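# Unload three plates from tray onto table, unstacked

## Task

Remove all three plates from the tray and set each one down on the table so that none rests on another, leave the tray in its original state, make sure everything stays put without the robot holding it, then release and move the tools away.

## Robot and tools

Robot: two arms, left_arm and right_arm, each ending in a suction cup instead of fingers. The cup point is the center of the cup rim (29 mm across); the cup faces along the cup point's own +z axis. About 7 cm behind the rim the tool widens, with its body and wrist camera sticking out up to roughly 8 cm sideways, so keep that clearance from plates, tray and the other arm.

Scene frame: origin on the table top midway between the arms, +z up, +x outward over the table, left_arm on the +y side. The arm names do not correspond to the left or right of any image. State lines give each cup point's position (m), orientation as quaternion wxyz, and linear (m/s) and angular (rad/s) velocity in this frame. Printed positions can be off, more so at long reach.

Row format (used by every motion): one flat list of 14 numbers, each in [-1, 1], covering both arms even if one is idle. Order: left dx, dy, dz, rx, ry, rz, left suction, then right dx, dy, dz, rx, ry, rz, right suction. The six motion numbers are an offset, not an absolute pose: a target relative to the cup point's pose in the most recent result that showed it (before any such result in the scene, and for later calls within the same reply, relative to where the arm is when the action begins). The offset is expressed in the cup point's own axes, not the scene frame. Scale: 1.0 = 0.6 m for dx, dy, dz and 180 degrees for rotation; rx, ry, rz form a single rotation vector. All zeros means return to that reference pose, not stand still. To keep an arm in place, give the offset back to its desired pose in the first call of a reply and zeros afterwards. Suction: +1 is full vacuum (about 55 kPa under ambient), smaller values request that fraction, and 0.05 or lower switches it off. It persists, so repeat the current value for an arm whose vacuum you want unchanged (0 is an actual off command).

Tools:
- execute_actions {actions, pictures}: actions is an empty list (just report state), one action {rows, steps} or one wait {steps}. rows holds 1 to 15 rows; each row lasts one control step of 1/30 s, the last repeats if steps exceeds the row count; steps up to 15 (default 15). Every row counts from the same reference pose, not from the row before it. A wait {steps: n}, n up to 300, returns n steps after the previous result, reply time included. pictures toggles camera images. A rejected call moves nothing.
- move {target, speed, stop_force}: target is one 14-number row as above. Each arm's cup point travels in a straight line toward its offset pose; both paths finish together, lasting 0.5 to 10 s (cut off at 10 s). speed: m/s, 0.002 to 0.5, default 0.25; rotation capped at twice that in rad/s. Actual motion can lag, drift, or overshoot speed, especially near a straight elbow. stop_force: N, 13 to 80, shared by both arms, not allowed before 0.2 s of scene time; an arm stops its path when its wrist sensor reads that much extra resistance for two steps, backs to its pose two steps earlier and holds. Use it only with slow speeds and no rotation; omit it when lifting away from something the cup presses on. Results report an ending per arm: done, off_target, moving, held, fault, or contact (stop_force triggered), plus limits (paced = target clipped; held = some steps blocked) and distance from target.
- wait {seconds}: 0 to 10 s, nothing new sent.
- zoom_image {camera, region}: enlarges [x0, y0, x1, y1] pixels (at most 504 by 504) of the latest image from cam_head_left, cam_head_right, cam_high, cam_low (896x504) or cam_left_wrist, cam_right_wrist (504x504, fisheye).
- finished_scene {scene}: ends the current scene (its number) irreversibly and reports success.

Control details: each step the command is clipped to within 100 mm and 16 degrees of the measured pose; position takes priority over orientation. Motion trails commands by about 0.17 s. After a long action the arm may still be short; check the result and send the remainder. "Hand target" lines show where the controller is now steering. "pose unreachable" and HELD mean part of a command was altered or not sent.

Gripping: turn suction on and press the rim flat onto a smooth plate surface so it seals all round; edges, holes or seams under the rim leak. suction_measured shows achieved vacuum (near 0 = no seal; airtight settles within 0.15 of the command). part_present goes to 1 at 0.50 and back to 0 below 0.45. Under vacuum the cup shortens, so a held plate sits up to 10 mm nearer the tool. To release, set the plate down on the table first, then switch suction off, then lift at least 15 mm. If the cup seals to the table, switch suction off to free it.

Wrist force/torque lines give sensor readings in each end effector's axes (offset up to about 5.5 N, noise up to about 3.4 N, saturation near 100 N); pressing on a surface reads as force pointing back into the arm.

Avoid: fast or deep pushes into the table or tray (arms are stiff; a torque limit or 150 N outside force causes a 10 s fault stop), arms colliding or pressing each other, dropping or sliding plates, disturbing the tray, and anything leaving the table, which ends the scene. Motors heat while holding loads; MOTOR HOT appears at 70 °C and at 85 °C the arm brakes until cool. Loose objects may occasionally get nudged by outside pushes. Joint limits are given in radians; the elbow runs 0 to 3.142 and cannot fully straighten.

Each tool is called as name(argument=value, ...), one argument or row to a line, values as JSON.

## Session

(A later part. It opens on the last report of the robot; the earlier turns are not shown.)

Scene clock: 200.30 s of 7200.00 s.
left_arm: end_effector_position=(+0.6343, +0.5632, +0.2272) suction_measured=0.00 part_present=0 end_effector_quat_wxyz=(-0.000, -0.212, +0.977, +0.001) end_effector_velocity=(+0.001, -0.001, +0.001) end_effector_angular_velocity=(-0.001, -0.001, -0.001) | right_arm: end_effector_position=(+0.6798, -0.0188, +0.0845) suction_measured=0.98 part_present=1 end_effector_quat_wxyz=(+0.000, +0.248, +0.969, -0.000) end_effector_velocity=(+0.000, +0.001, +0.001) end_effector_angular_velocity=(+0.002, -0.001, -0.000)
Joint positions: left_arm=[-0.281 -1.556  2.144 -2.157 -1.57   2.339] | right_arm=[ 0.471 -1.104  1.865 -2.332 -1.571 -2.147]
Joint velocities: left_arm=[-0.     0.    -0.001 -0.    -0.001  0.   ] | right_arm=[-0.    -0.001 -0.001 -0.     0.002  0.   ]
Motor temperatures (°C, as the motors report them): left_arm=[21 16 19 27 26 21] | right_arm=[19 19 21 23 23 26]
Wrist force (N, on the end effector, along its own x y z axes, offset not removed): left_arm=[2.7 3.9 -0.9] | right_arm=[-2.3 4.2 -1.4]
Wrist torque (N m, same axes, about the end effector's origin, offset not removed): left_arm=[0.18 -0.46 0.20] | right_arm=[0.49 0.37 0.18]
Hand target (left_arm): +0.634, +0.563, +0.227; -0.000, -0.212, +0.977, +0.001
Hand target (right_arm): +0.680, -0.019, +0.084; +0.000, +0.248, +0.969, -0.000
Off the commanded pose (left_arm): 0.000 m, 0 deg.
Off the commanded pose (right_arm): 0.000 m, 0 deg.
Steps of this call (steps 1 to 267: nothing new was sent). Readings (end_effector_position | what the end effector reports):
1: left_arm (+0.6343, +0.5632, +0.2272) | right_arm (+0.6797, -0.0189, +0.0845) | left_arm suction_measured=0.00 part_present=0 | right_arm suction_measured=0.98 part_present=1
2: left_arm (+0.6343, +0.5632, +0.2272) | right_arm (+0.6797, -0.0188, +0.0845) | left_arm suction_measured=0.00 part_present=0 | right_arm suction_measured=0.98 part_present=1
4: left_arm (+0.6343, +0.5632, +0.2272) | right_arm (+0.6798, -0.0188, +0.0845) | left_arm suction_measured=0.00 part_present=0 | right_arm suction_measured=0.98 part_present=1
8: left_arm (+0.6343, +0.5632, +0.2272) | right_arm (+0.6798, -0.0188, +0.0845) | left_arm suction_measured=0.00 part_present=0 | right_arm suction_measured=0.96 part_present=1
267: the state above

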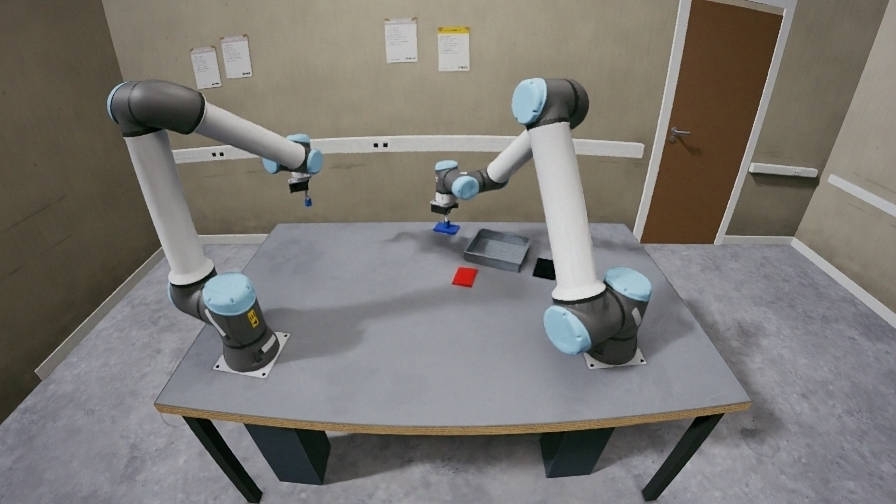

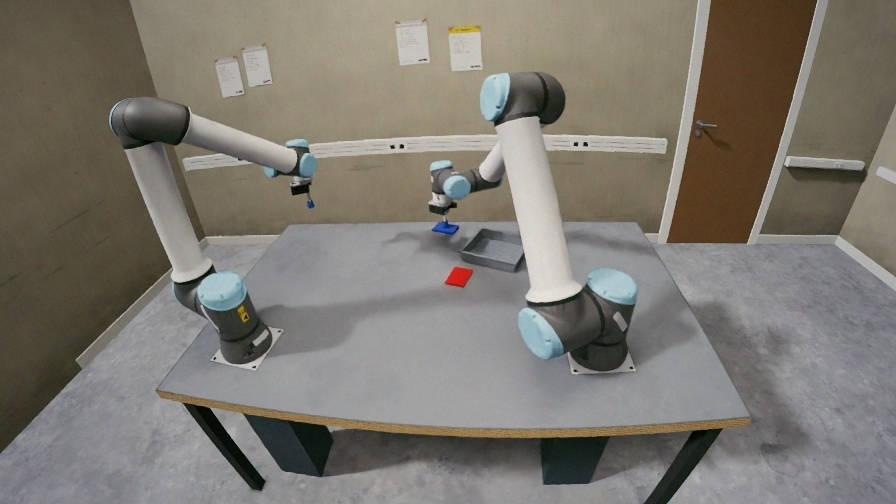

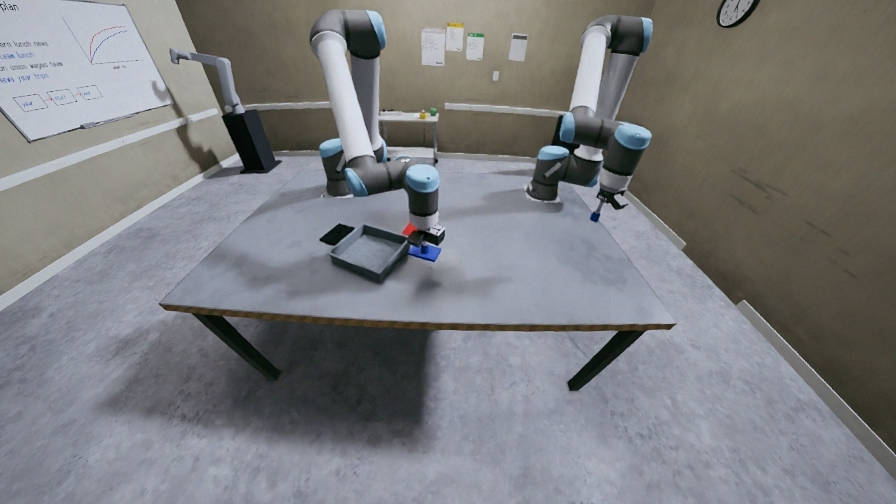

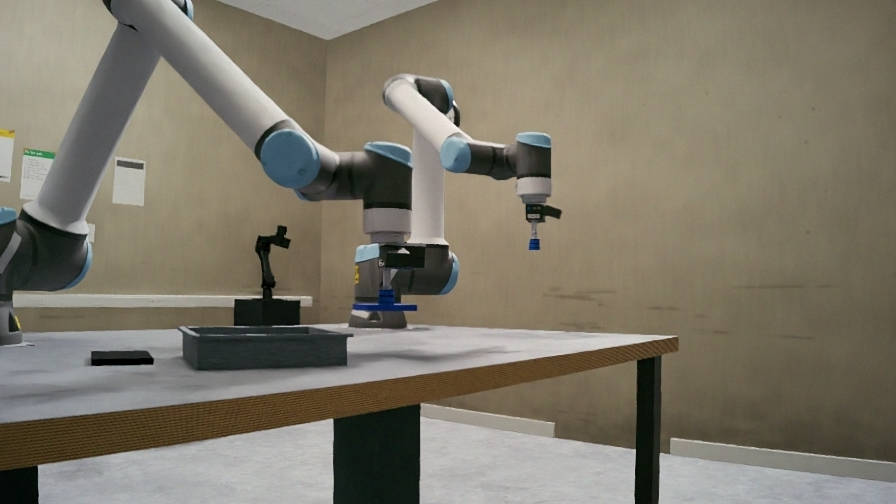

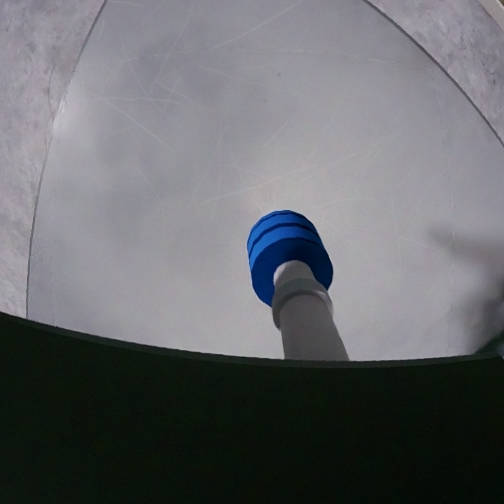

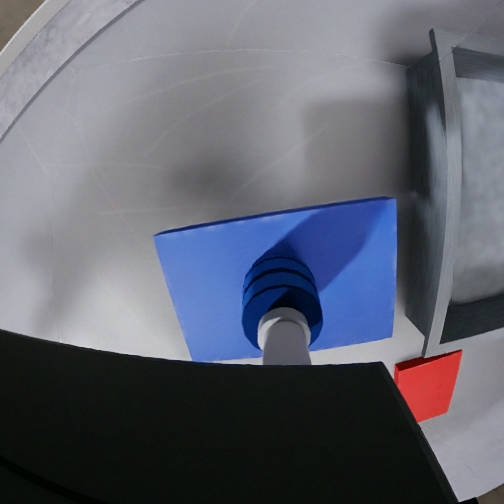

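move(
  target=[0,0,0,0,0,0,0, 0,0,0.1305,0,0,0,1],
  speed=0.1,
)

move(
  target=[0,0,0,0,0,0,0, 0,0,0.022,0,0,0,1],
  speed=0.004,
  stop_force=13,
)

execute_actions(
  actions=[
    {"rows": [[0,0,0,0,0,0,0, 0,0,-0.0005,0,0,0,0]], "steps": 6},
  ],
  pictures=false,
)

move(
  target=[0,0,0,0,0,0,0, 0,0,-0.25,0,0,0,0],
  speed=0.2,
)

Scene clock: 208.67 s of 7200.00 s.
left_arm: end_effector_position=(+0.6343, +0.5632, +0.2272) suction_measured=0.00 part_present=0 end_effector_quat_wxyz=(-0.000, -0.212, +0.977, +0.001) end_effector_velocity=(+0.001, -0.001, +0.001) end_effector_angular_velocity=(-0.002, -0.002, -0.001) | right_arm: end_effector_position=(+0.6798, -0.0187, +0.0063) suction_measured=0.99 part_present=1 end_effector_quat_wxyz=(+0.000, +0.248, +0.969, -0.000) end_effector_velocity=(-0.001, +0.000, -0.002) end_effector_angular_velocity=(-0.000, +0.001, -0.001)
Joint positions: left_arm=[-0.281 -1.556  2.144 -2.157 -1.57   2.339] | right_arm=[ 0.471 -1.005  1.891 -2.457 -1.571 -2.147]
Joint velocities: left_arm=[-0.    -0.    -0.002 -0.    -0.001  0.   ] | right_arm=[ 0.     0.002  0.001 -0.003  0.     0.001]
Motor temperatures (°C, as the motors report them): left_arm=[21 16 19 27 26 21] | right_arm=[19 19 21 23 23 26]
Wrist force (N, on the end effector, along its own x y z axes, offset not removed): left_arm=[-0.3 1.5 -2.0] | right_arm=[-0.3 -0.6 0.8]
Wrist torque (N m, same axes, about the end effector's origin, offset not removed): left_arm=[-0.18 -0.21 0.21] | right_arm=[-0.28 0.07 -0.09]
Hand target (left_arm): +0.634, +0.563, +0.227; -0.000, -0.212, +0.977, +0.001
Hand target (right_arm): +0.680, -0.019, +0.006; +0.000, +0.248, +0.969, -0.000
Off the commanded pose (left_arm): 0.000 m, 0 deg.
Off the commanded pose (right_arm): 0.000 m, 0 deg.
move: done

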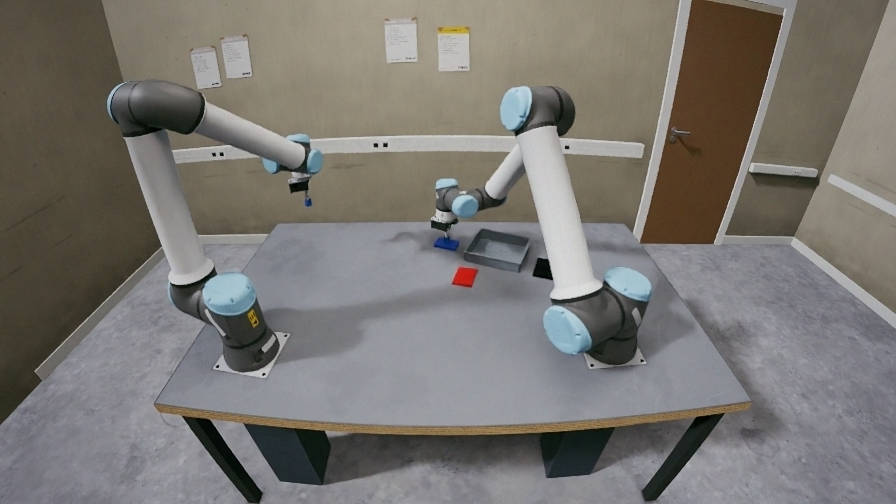

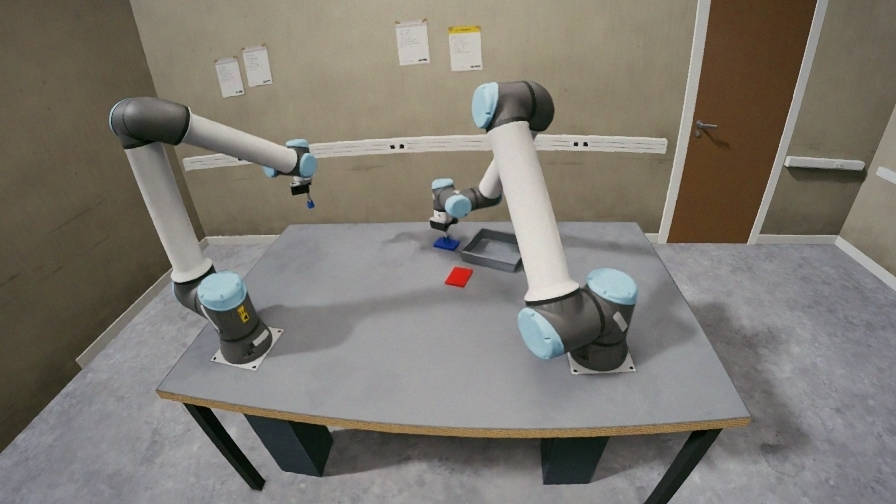

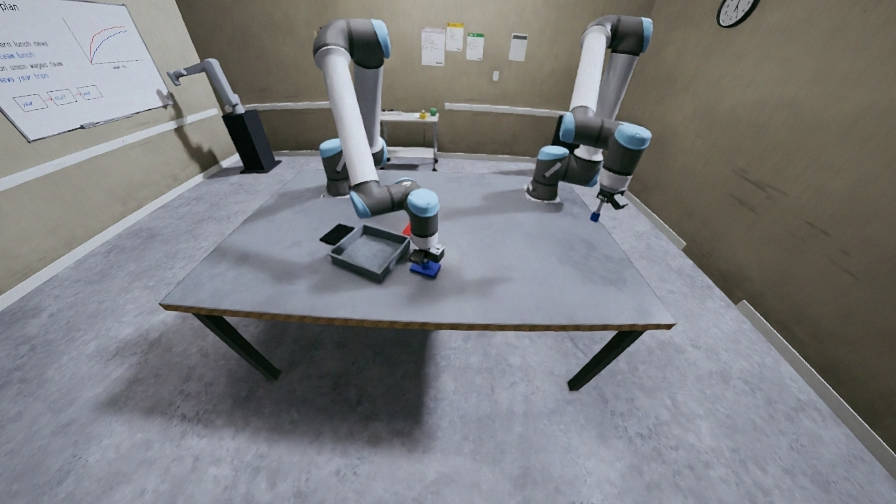

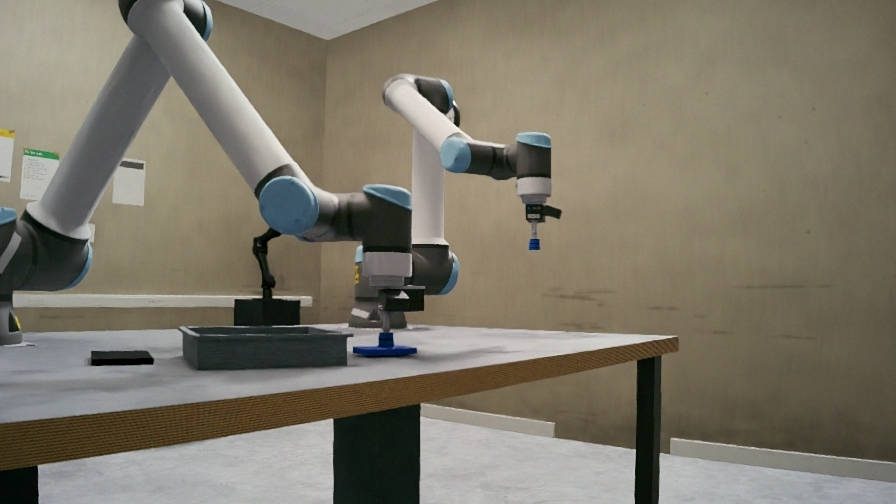

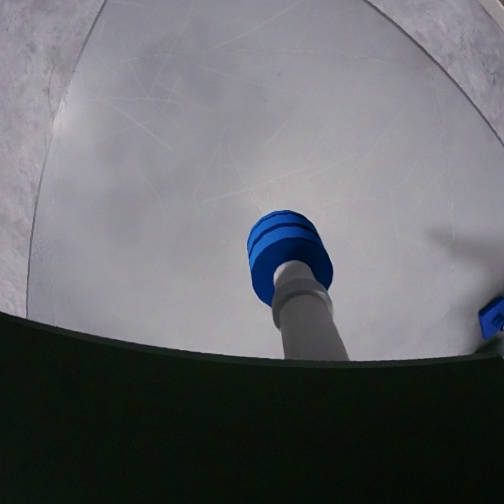

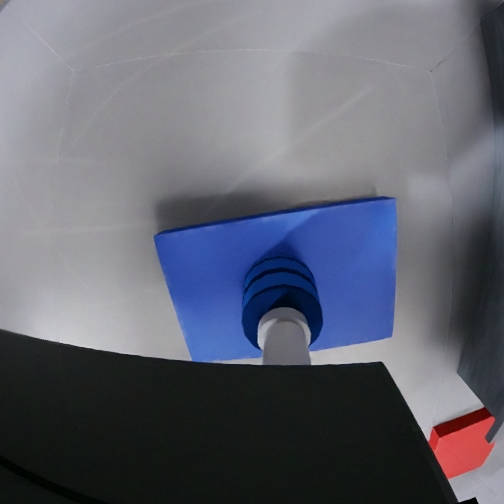

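Scene clock: 210.23 s of 7200.00 s.
left_arm: end_effector_position=(+0.6343, +0.5632, +0.2272) suction_measured=0.00 part_present=0 end_effector_quat_wxyz=(-0.000, -0.212, +0.977, +0.001) end_effector_velocity=(+0.000, +0.000, -0.001) end_effector_angular_velocity=(+0.001, +0.001, +0.001) | right_arm: end_effector_position=(+0.6799, -0.0187, +0.0016) suction_measured=0.98 part_present=1 end_effector_quat_wxyz=(+0.000, +0.248, +0.969, -0.000) end_effector_velocity=(-0.000, -0.001, -0.000) end_effector_angular_velocity=(-0.002, +0.004, -0.001)
Joint positions: left_arm=[-0.281 -1.556  2.144 -2.157 -1.57   2.339] | right_arm=[ 0.471 -0.999  1.892 -2.465 -1.571 -2.147]
Joint velocities: left_arm=[ 0.     0.002 -0.001  0.     0.001 -0.   ] | right_arm=[-0.001 -0.001 -0.     0.005  0.    -0.   ]
Motor temperatures (°C, as the motors report them): left_arm=[21 16 19 27 26 21] | right_arm=[19 19 21 23 23 26]
Wrist force (N, on the end effector, along its own x y z axes, offset not removed): left_arm=[1.3 2.2 -0.9] | right_arm=[-3.5 -1.3 -25.9]
Wrist torque (N m, same axes, about the end effector's origin, offset not removed): left_arm=[-0.09 -0.42 0.18] | right_arm=[0.23 0.88 -0.10]
Hand target (left_arm): +0.634, +0.563, +0.227; -0.000, -0.212, +0.977, +0.001
Hand target (right_arm): +0.680, -0.019, +0.002; +0.000, +0.248, +0.969, -0.000
Off the commanded pose (left_arm): 0.000 m, 0 deg.
Off the commanded pose (right_arm): 0.008 m, 0 deg.
move: contact (right_arm)

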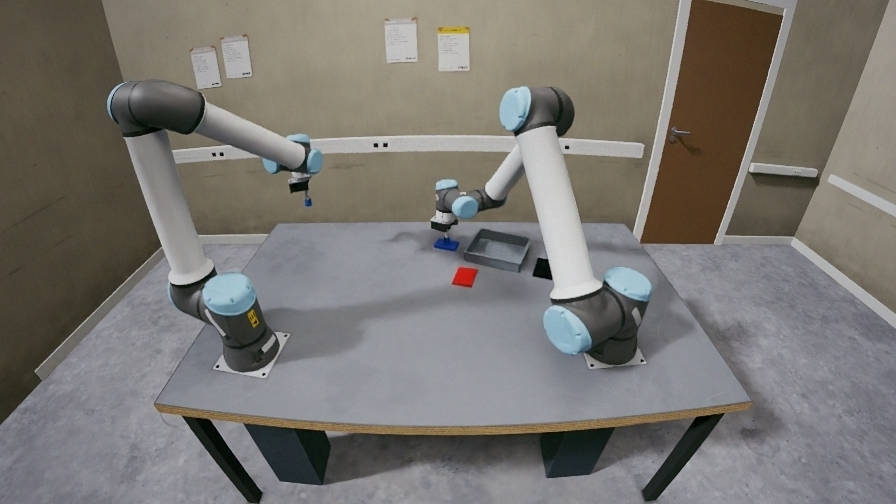

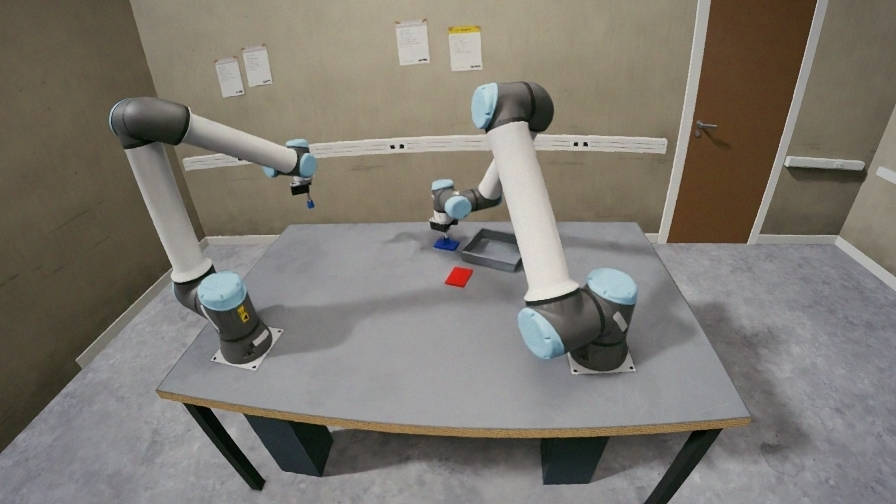

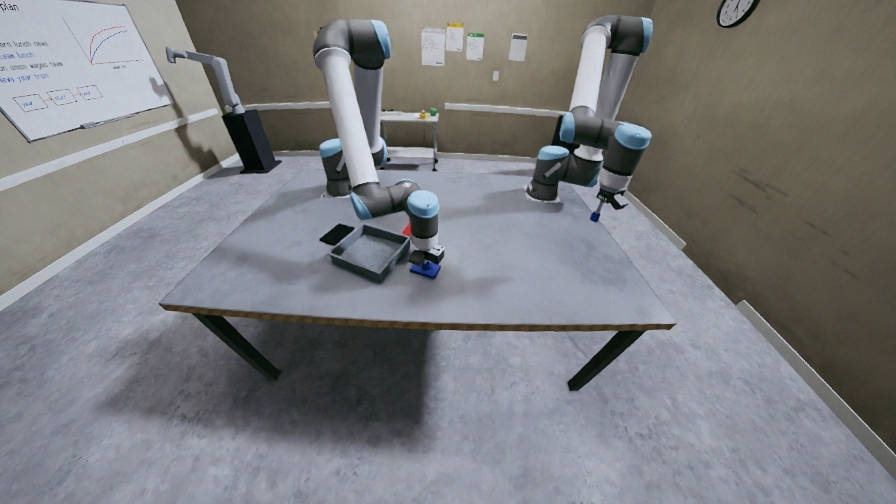

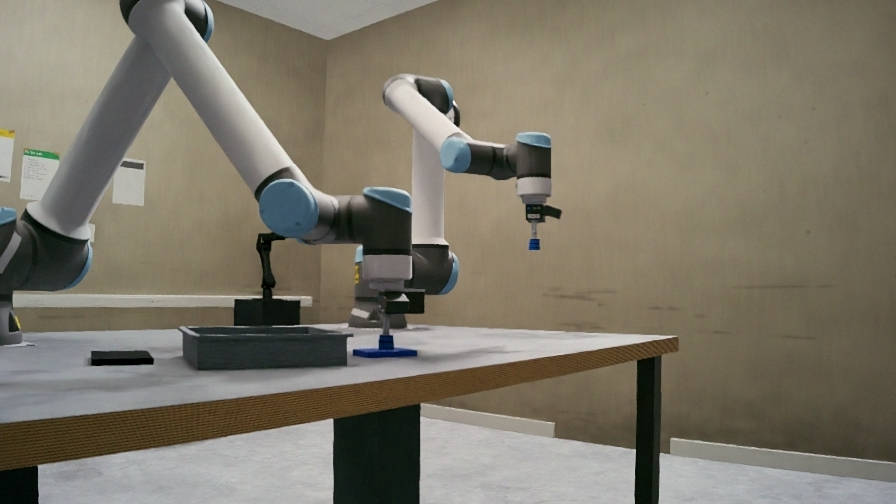

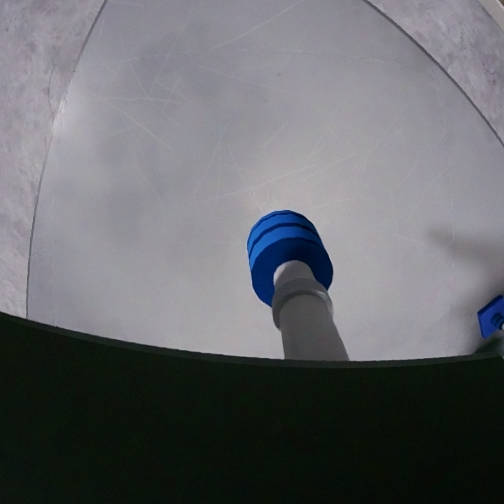

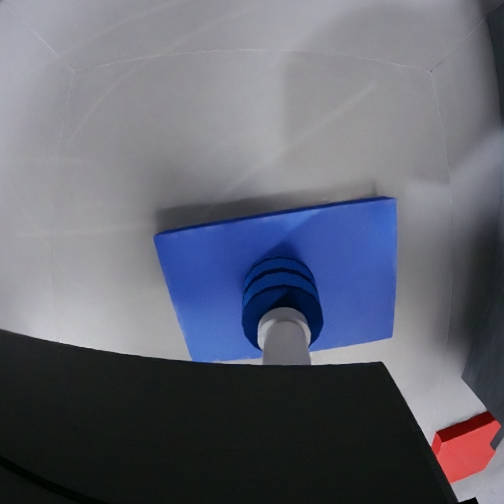

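Scene clock: 210.43 s of 7200.00 s.
left_arm: end_effector_position=(+0.6343, +0.5632, +0.2272) suction_measured=0.00 part_present=0 end_effector_quat_wxyz=(-0.000, -0.212, +0.977, +0.001) end_effector_velocity=(+0.001, -0.000, -0.000) end_effector_angular_velocity=(+0.000, -0.002, -0.001) | right_arm: end_effector_position=(+0.6799, -0.0187, +0.0018) suction_measured=0.00 part_present=0 end_effector_quat_wxyz=(+0.000, +0.248, +0.969, -0.000) end_effector_velocity=(-0.001, -0.000, -0.000) end_effector_angular_velocity=(-0.001, +0.001, +0.003)
Joint positions: left_arm=[-0.281 -1.556  2.144 -2.157 -1.57   2.339] | right_arm=[ 0.471 -0.999  1.892 -2.464 -1.571 -2.147]
Joint velocities: left_arm=[-0.001  0.001 -0.    -0.002  0.001 -0.   ] | right_arm=[ 0.    -0.     0.     0.002 -0.001 -0.003]
Motor temperatures (°C, as the motors report them): left_arm=[21 16 19 27 26 21] | right_arm=[19 19 21 23 23 26]
Wrist force (N, on the end effector, along its own x y z axes, offset not removed): left_arm=[1.0 1.4 -0.1] | right_arm=[-2.7 -0.6 -23.1]
Wrist torque (N m, same axes, about the end effector's origin, offset not removed): left_arm=[-0.24 -0.22 0.17] | right_arm=[0.10 0.57 -0.03]
Hand target (left_arm): +0.634, +0.563, +0.227; -0.000, -0.212, +0.977, +0.001
Hand target (right_arm): +0.680, -0.019, +0.002; +0.000, +0.248, +0.969, -0.000
Off the commanded pose (left_arm): 0.000 m, 0 deg.
Off the commanded pose (right_arm): 0.000 m, 0 deg.
Steps of this call (steps 1 to 6: all 6 steps of this action). Readings (end_effector_position | what the end effector reports):
1: left_arm (+0.6343, +0.5632, +0.2272) | right_arm (+0.6799, -0.0187, +0.0016) | left_arm suction_measured=0.00 part_present=0 | right_arm suction_measured=0.30 part_present=0
2: left_arm (+0.6343, +0.5632, +0.2272) | right_arm (+0.6799, -0.0187, +0.0017) | left_arm suction_measured=0.00 part_present=0 | right_arm suction_measured=0.00 part_present=0
4: left_arm (+0.6343, +0.5632, +0.2272) | right_arm (+0.6799, -0.0187, +0.0017) | left_arm suction_measured=0.00 part_present=0 | right_arm suction_measured=0.00 part_present=0
6: the state above

Scene clock: 211.93 s of 7200.00 s.
left_arm: end_effector_position=(+0.6343, +0.5632, +0.2272) suction_measured=0.00 part_present=0 end_effector_quat_wxyz=(-0.000, -0.212, +0.977, +0.001) end_effector_velocity=(-0.000, +0.001, +0.001) end_effector_angular_velocity=(+0.000, -0.000, +0.001) | right_arm: end_effector_position=(+0.6797, -0.0187, +0.1516) suction_measured=0.00 part_present=0 end_effector_quat_wxyz=(+0.000, +0.248, +0.969, -0.000) end_effector_velocity=(-0.000, +0.000, +0.002) end_effector_angular_velocity=(-0.001, +0.000, +0.001)
Joint positions: left_arm=[-0.281 -1.556  2.144 -2.157 -1.57   2.339] | right_arm=[ 0.472 -1.178  1.828 -2.222 -1.571 -2.147]
Joint velocities: left_arm=[ 0.001 -0.002 -0.     0.002  0.001  0.   ] | right_arm=[ 0.    -0.002 -0.001  0.004 -0.    -0.   ]
Motor temperatures (°C, as the motors report them): left_arm=[21 16 19 27 26 21] | right_arm=[19 19 21 23 23 26]
Wrist force (N, on the end effector, along its own x y z axes, offset not removed): left_arm=[0.1 2.1 -1.0] | right_arm=[-4.0 4.3 3.3]
Wrist torque (N m, same axes, about the end effector's origin, offset not removed): left_arm=[-0.06 -0.12 0.19] | right_arm=[0.51 0.76 -0.18]
Hand target (left_arm): +0.634, +0.563, +0.227; -0.000, -0.212, +0.977, +0.001
Hand target (right_arm): +0.680, -0.019, +0.152; +0.000, +0.248, +0.969, -0.000
Off the commanded pose (left_arm): 0.000 m, 0 deg.
Off the commanded pose (right_arm): 0.000 m, 0 deg.
move: done

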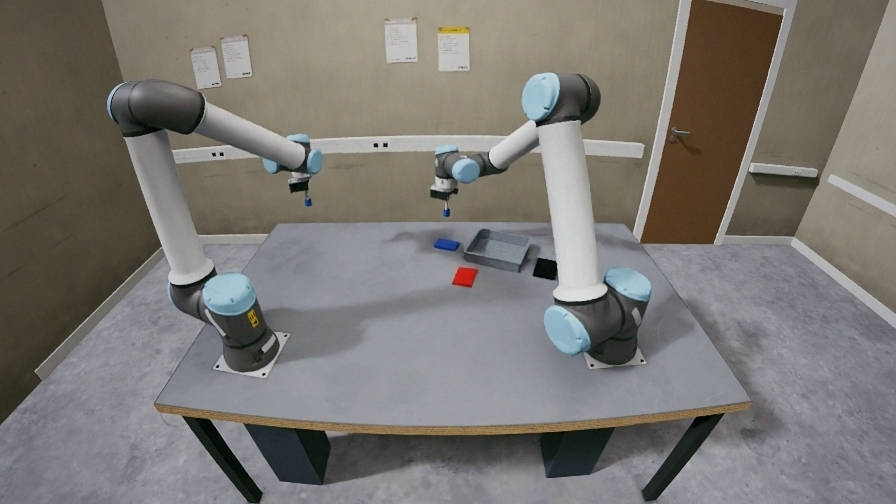

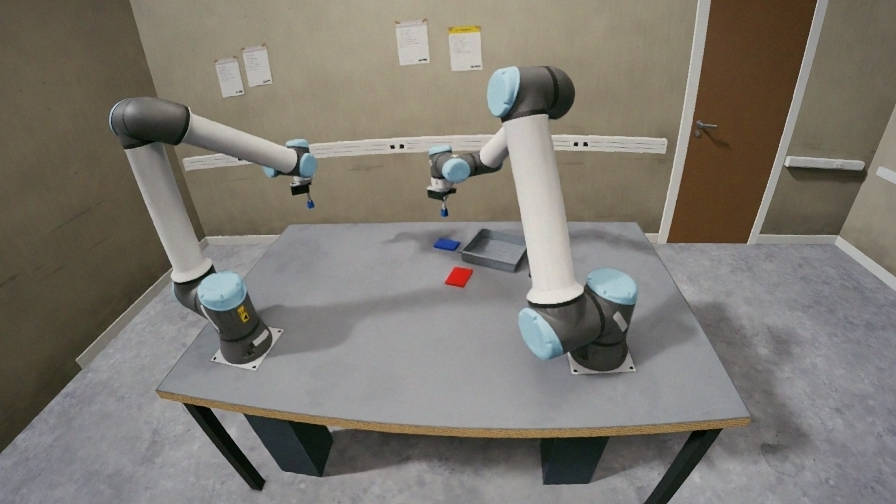

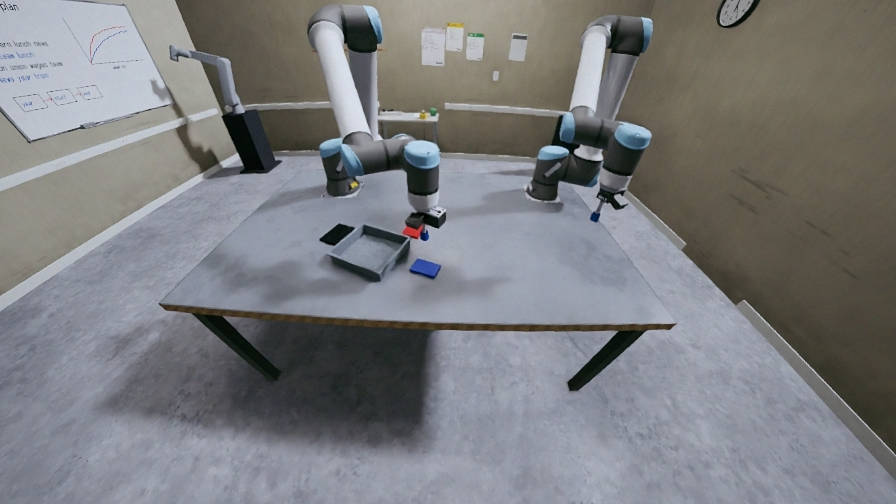

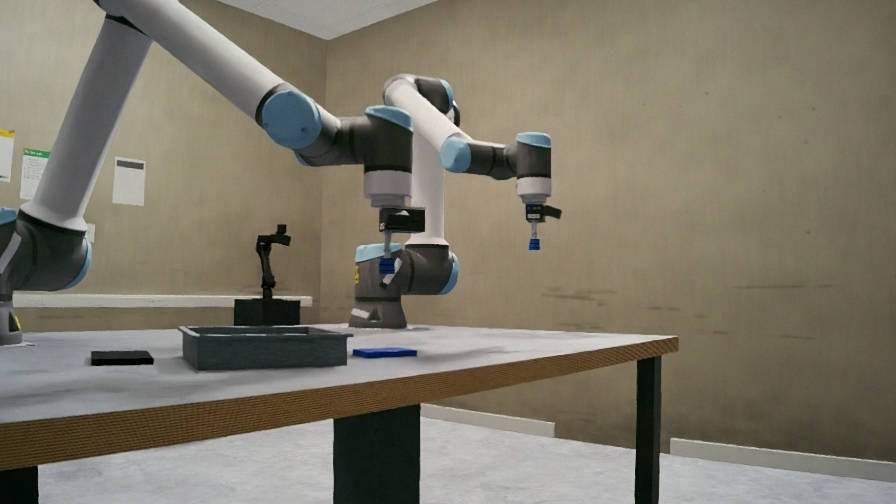

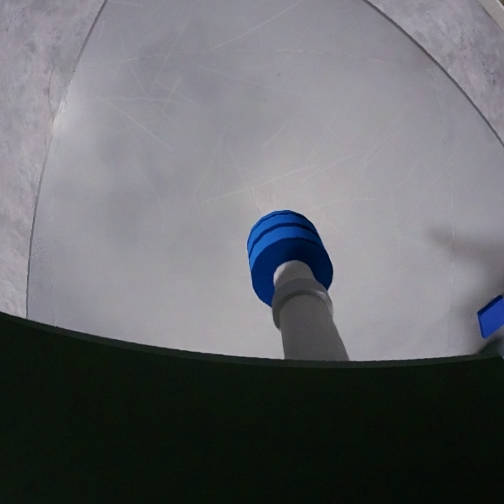

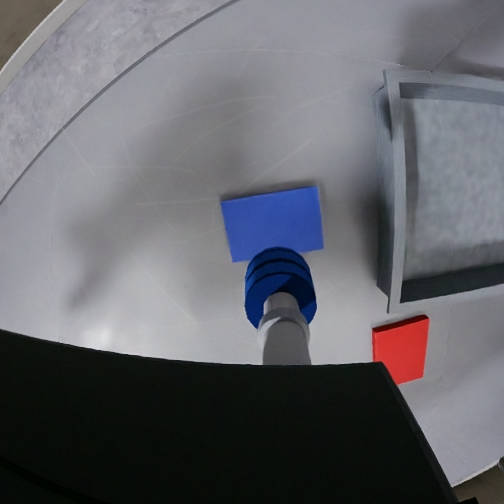

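All three plates are on the table, the tray is empty and the arm is clear, so I'm ending scene 1.

finished_scene(
  scene=1,
)

The scene is finished: the task was done.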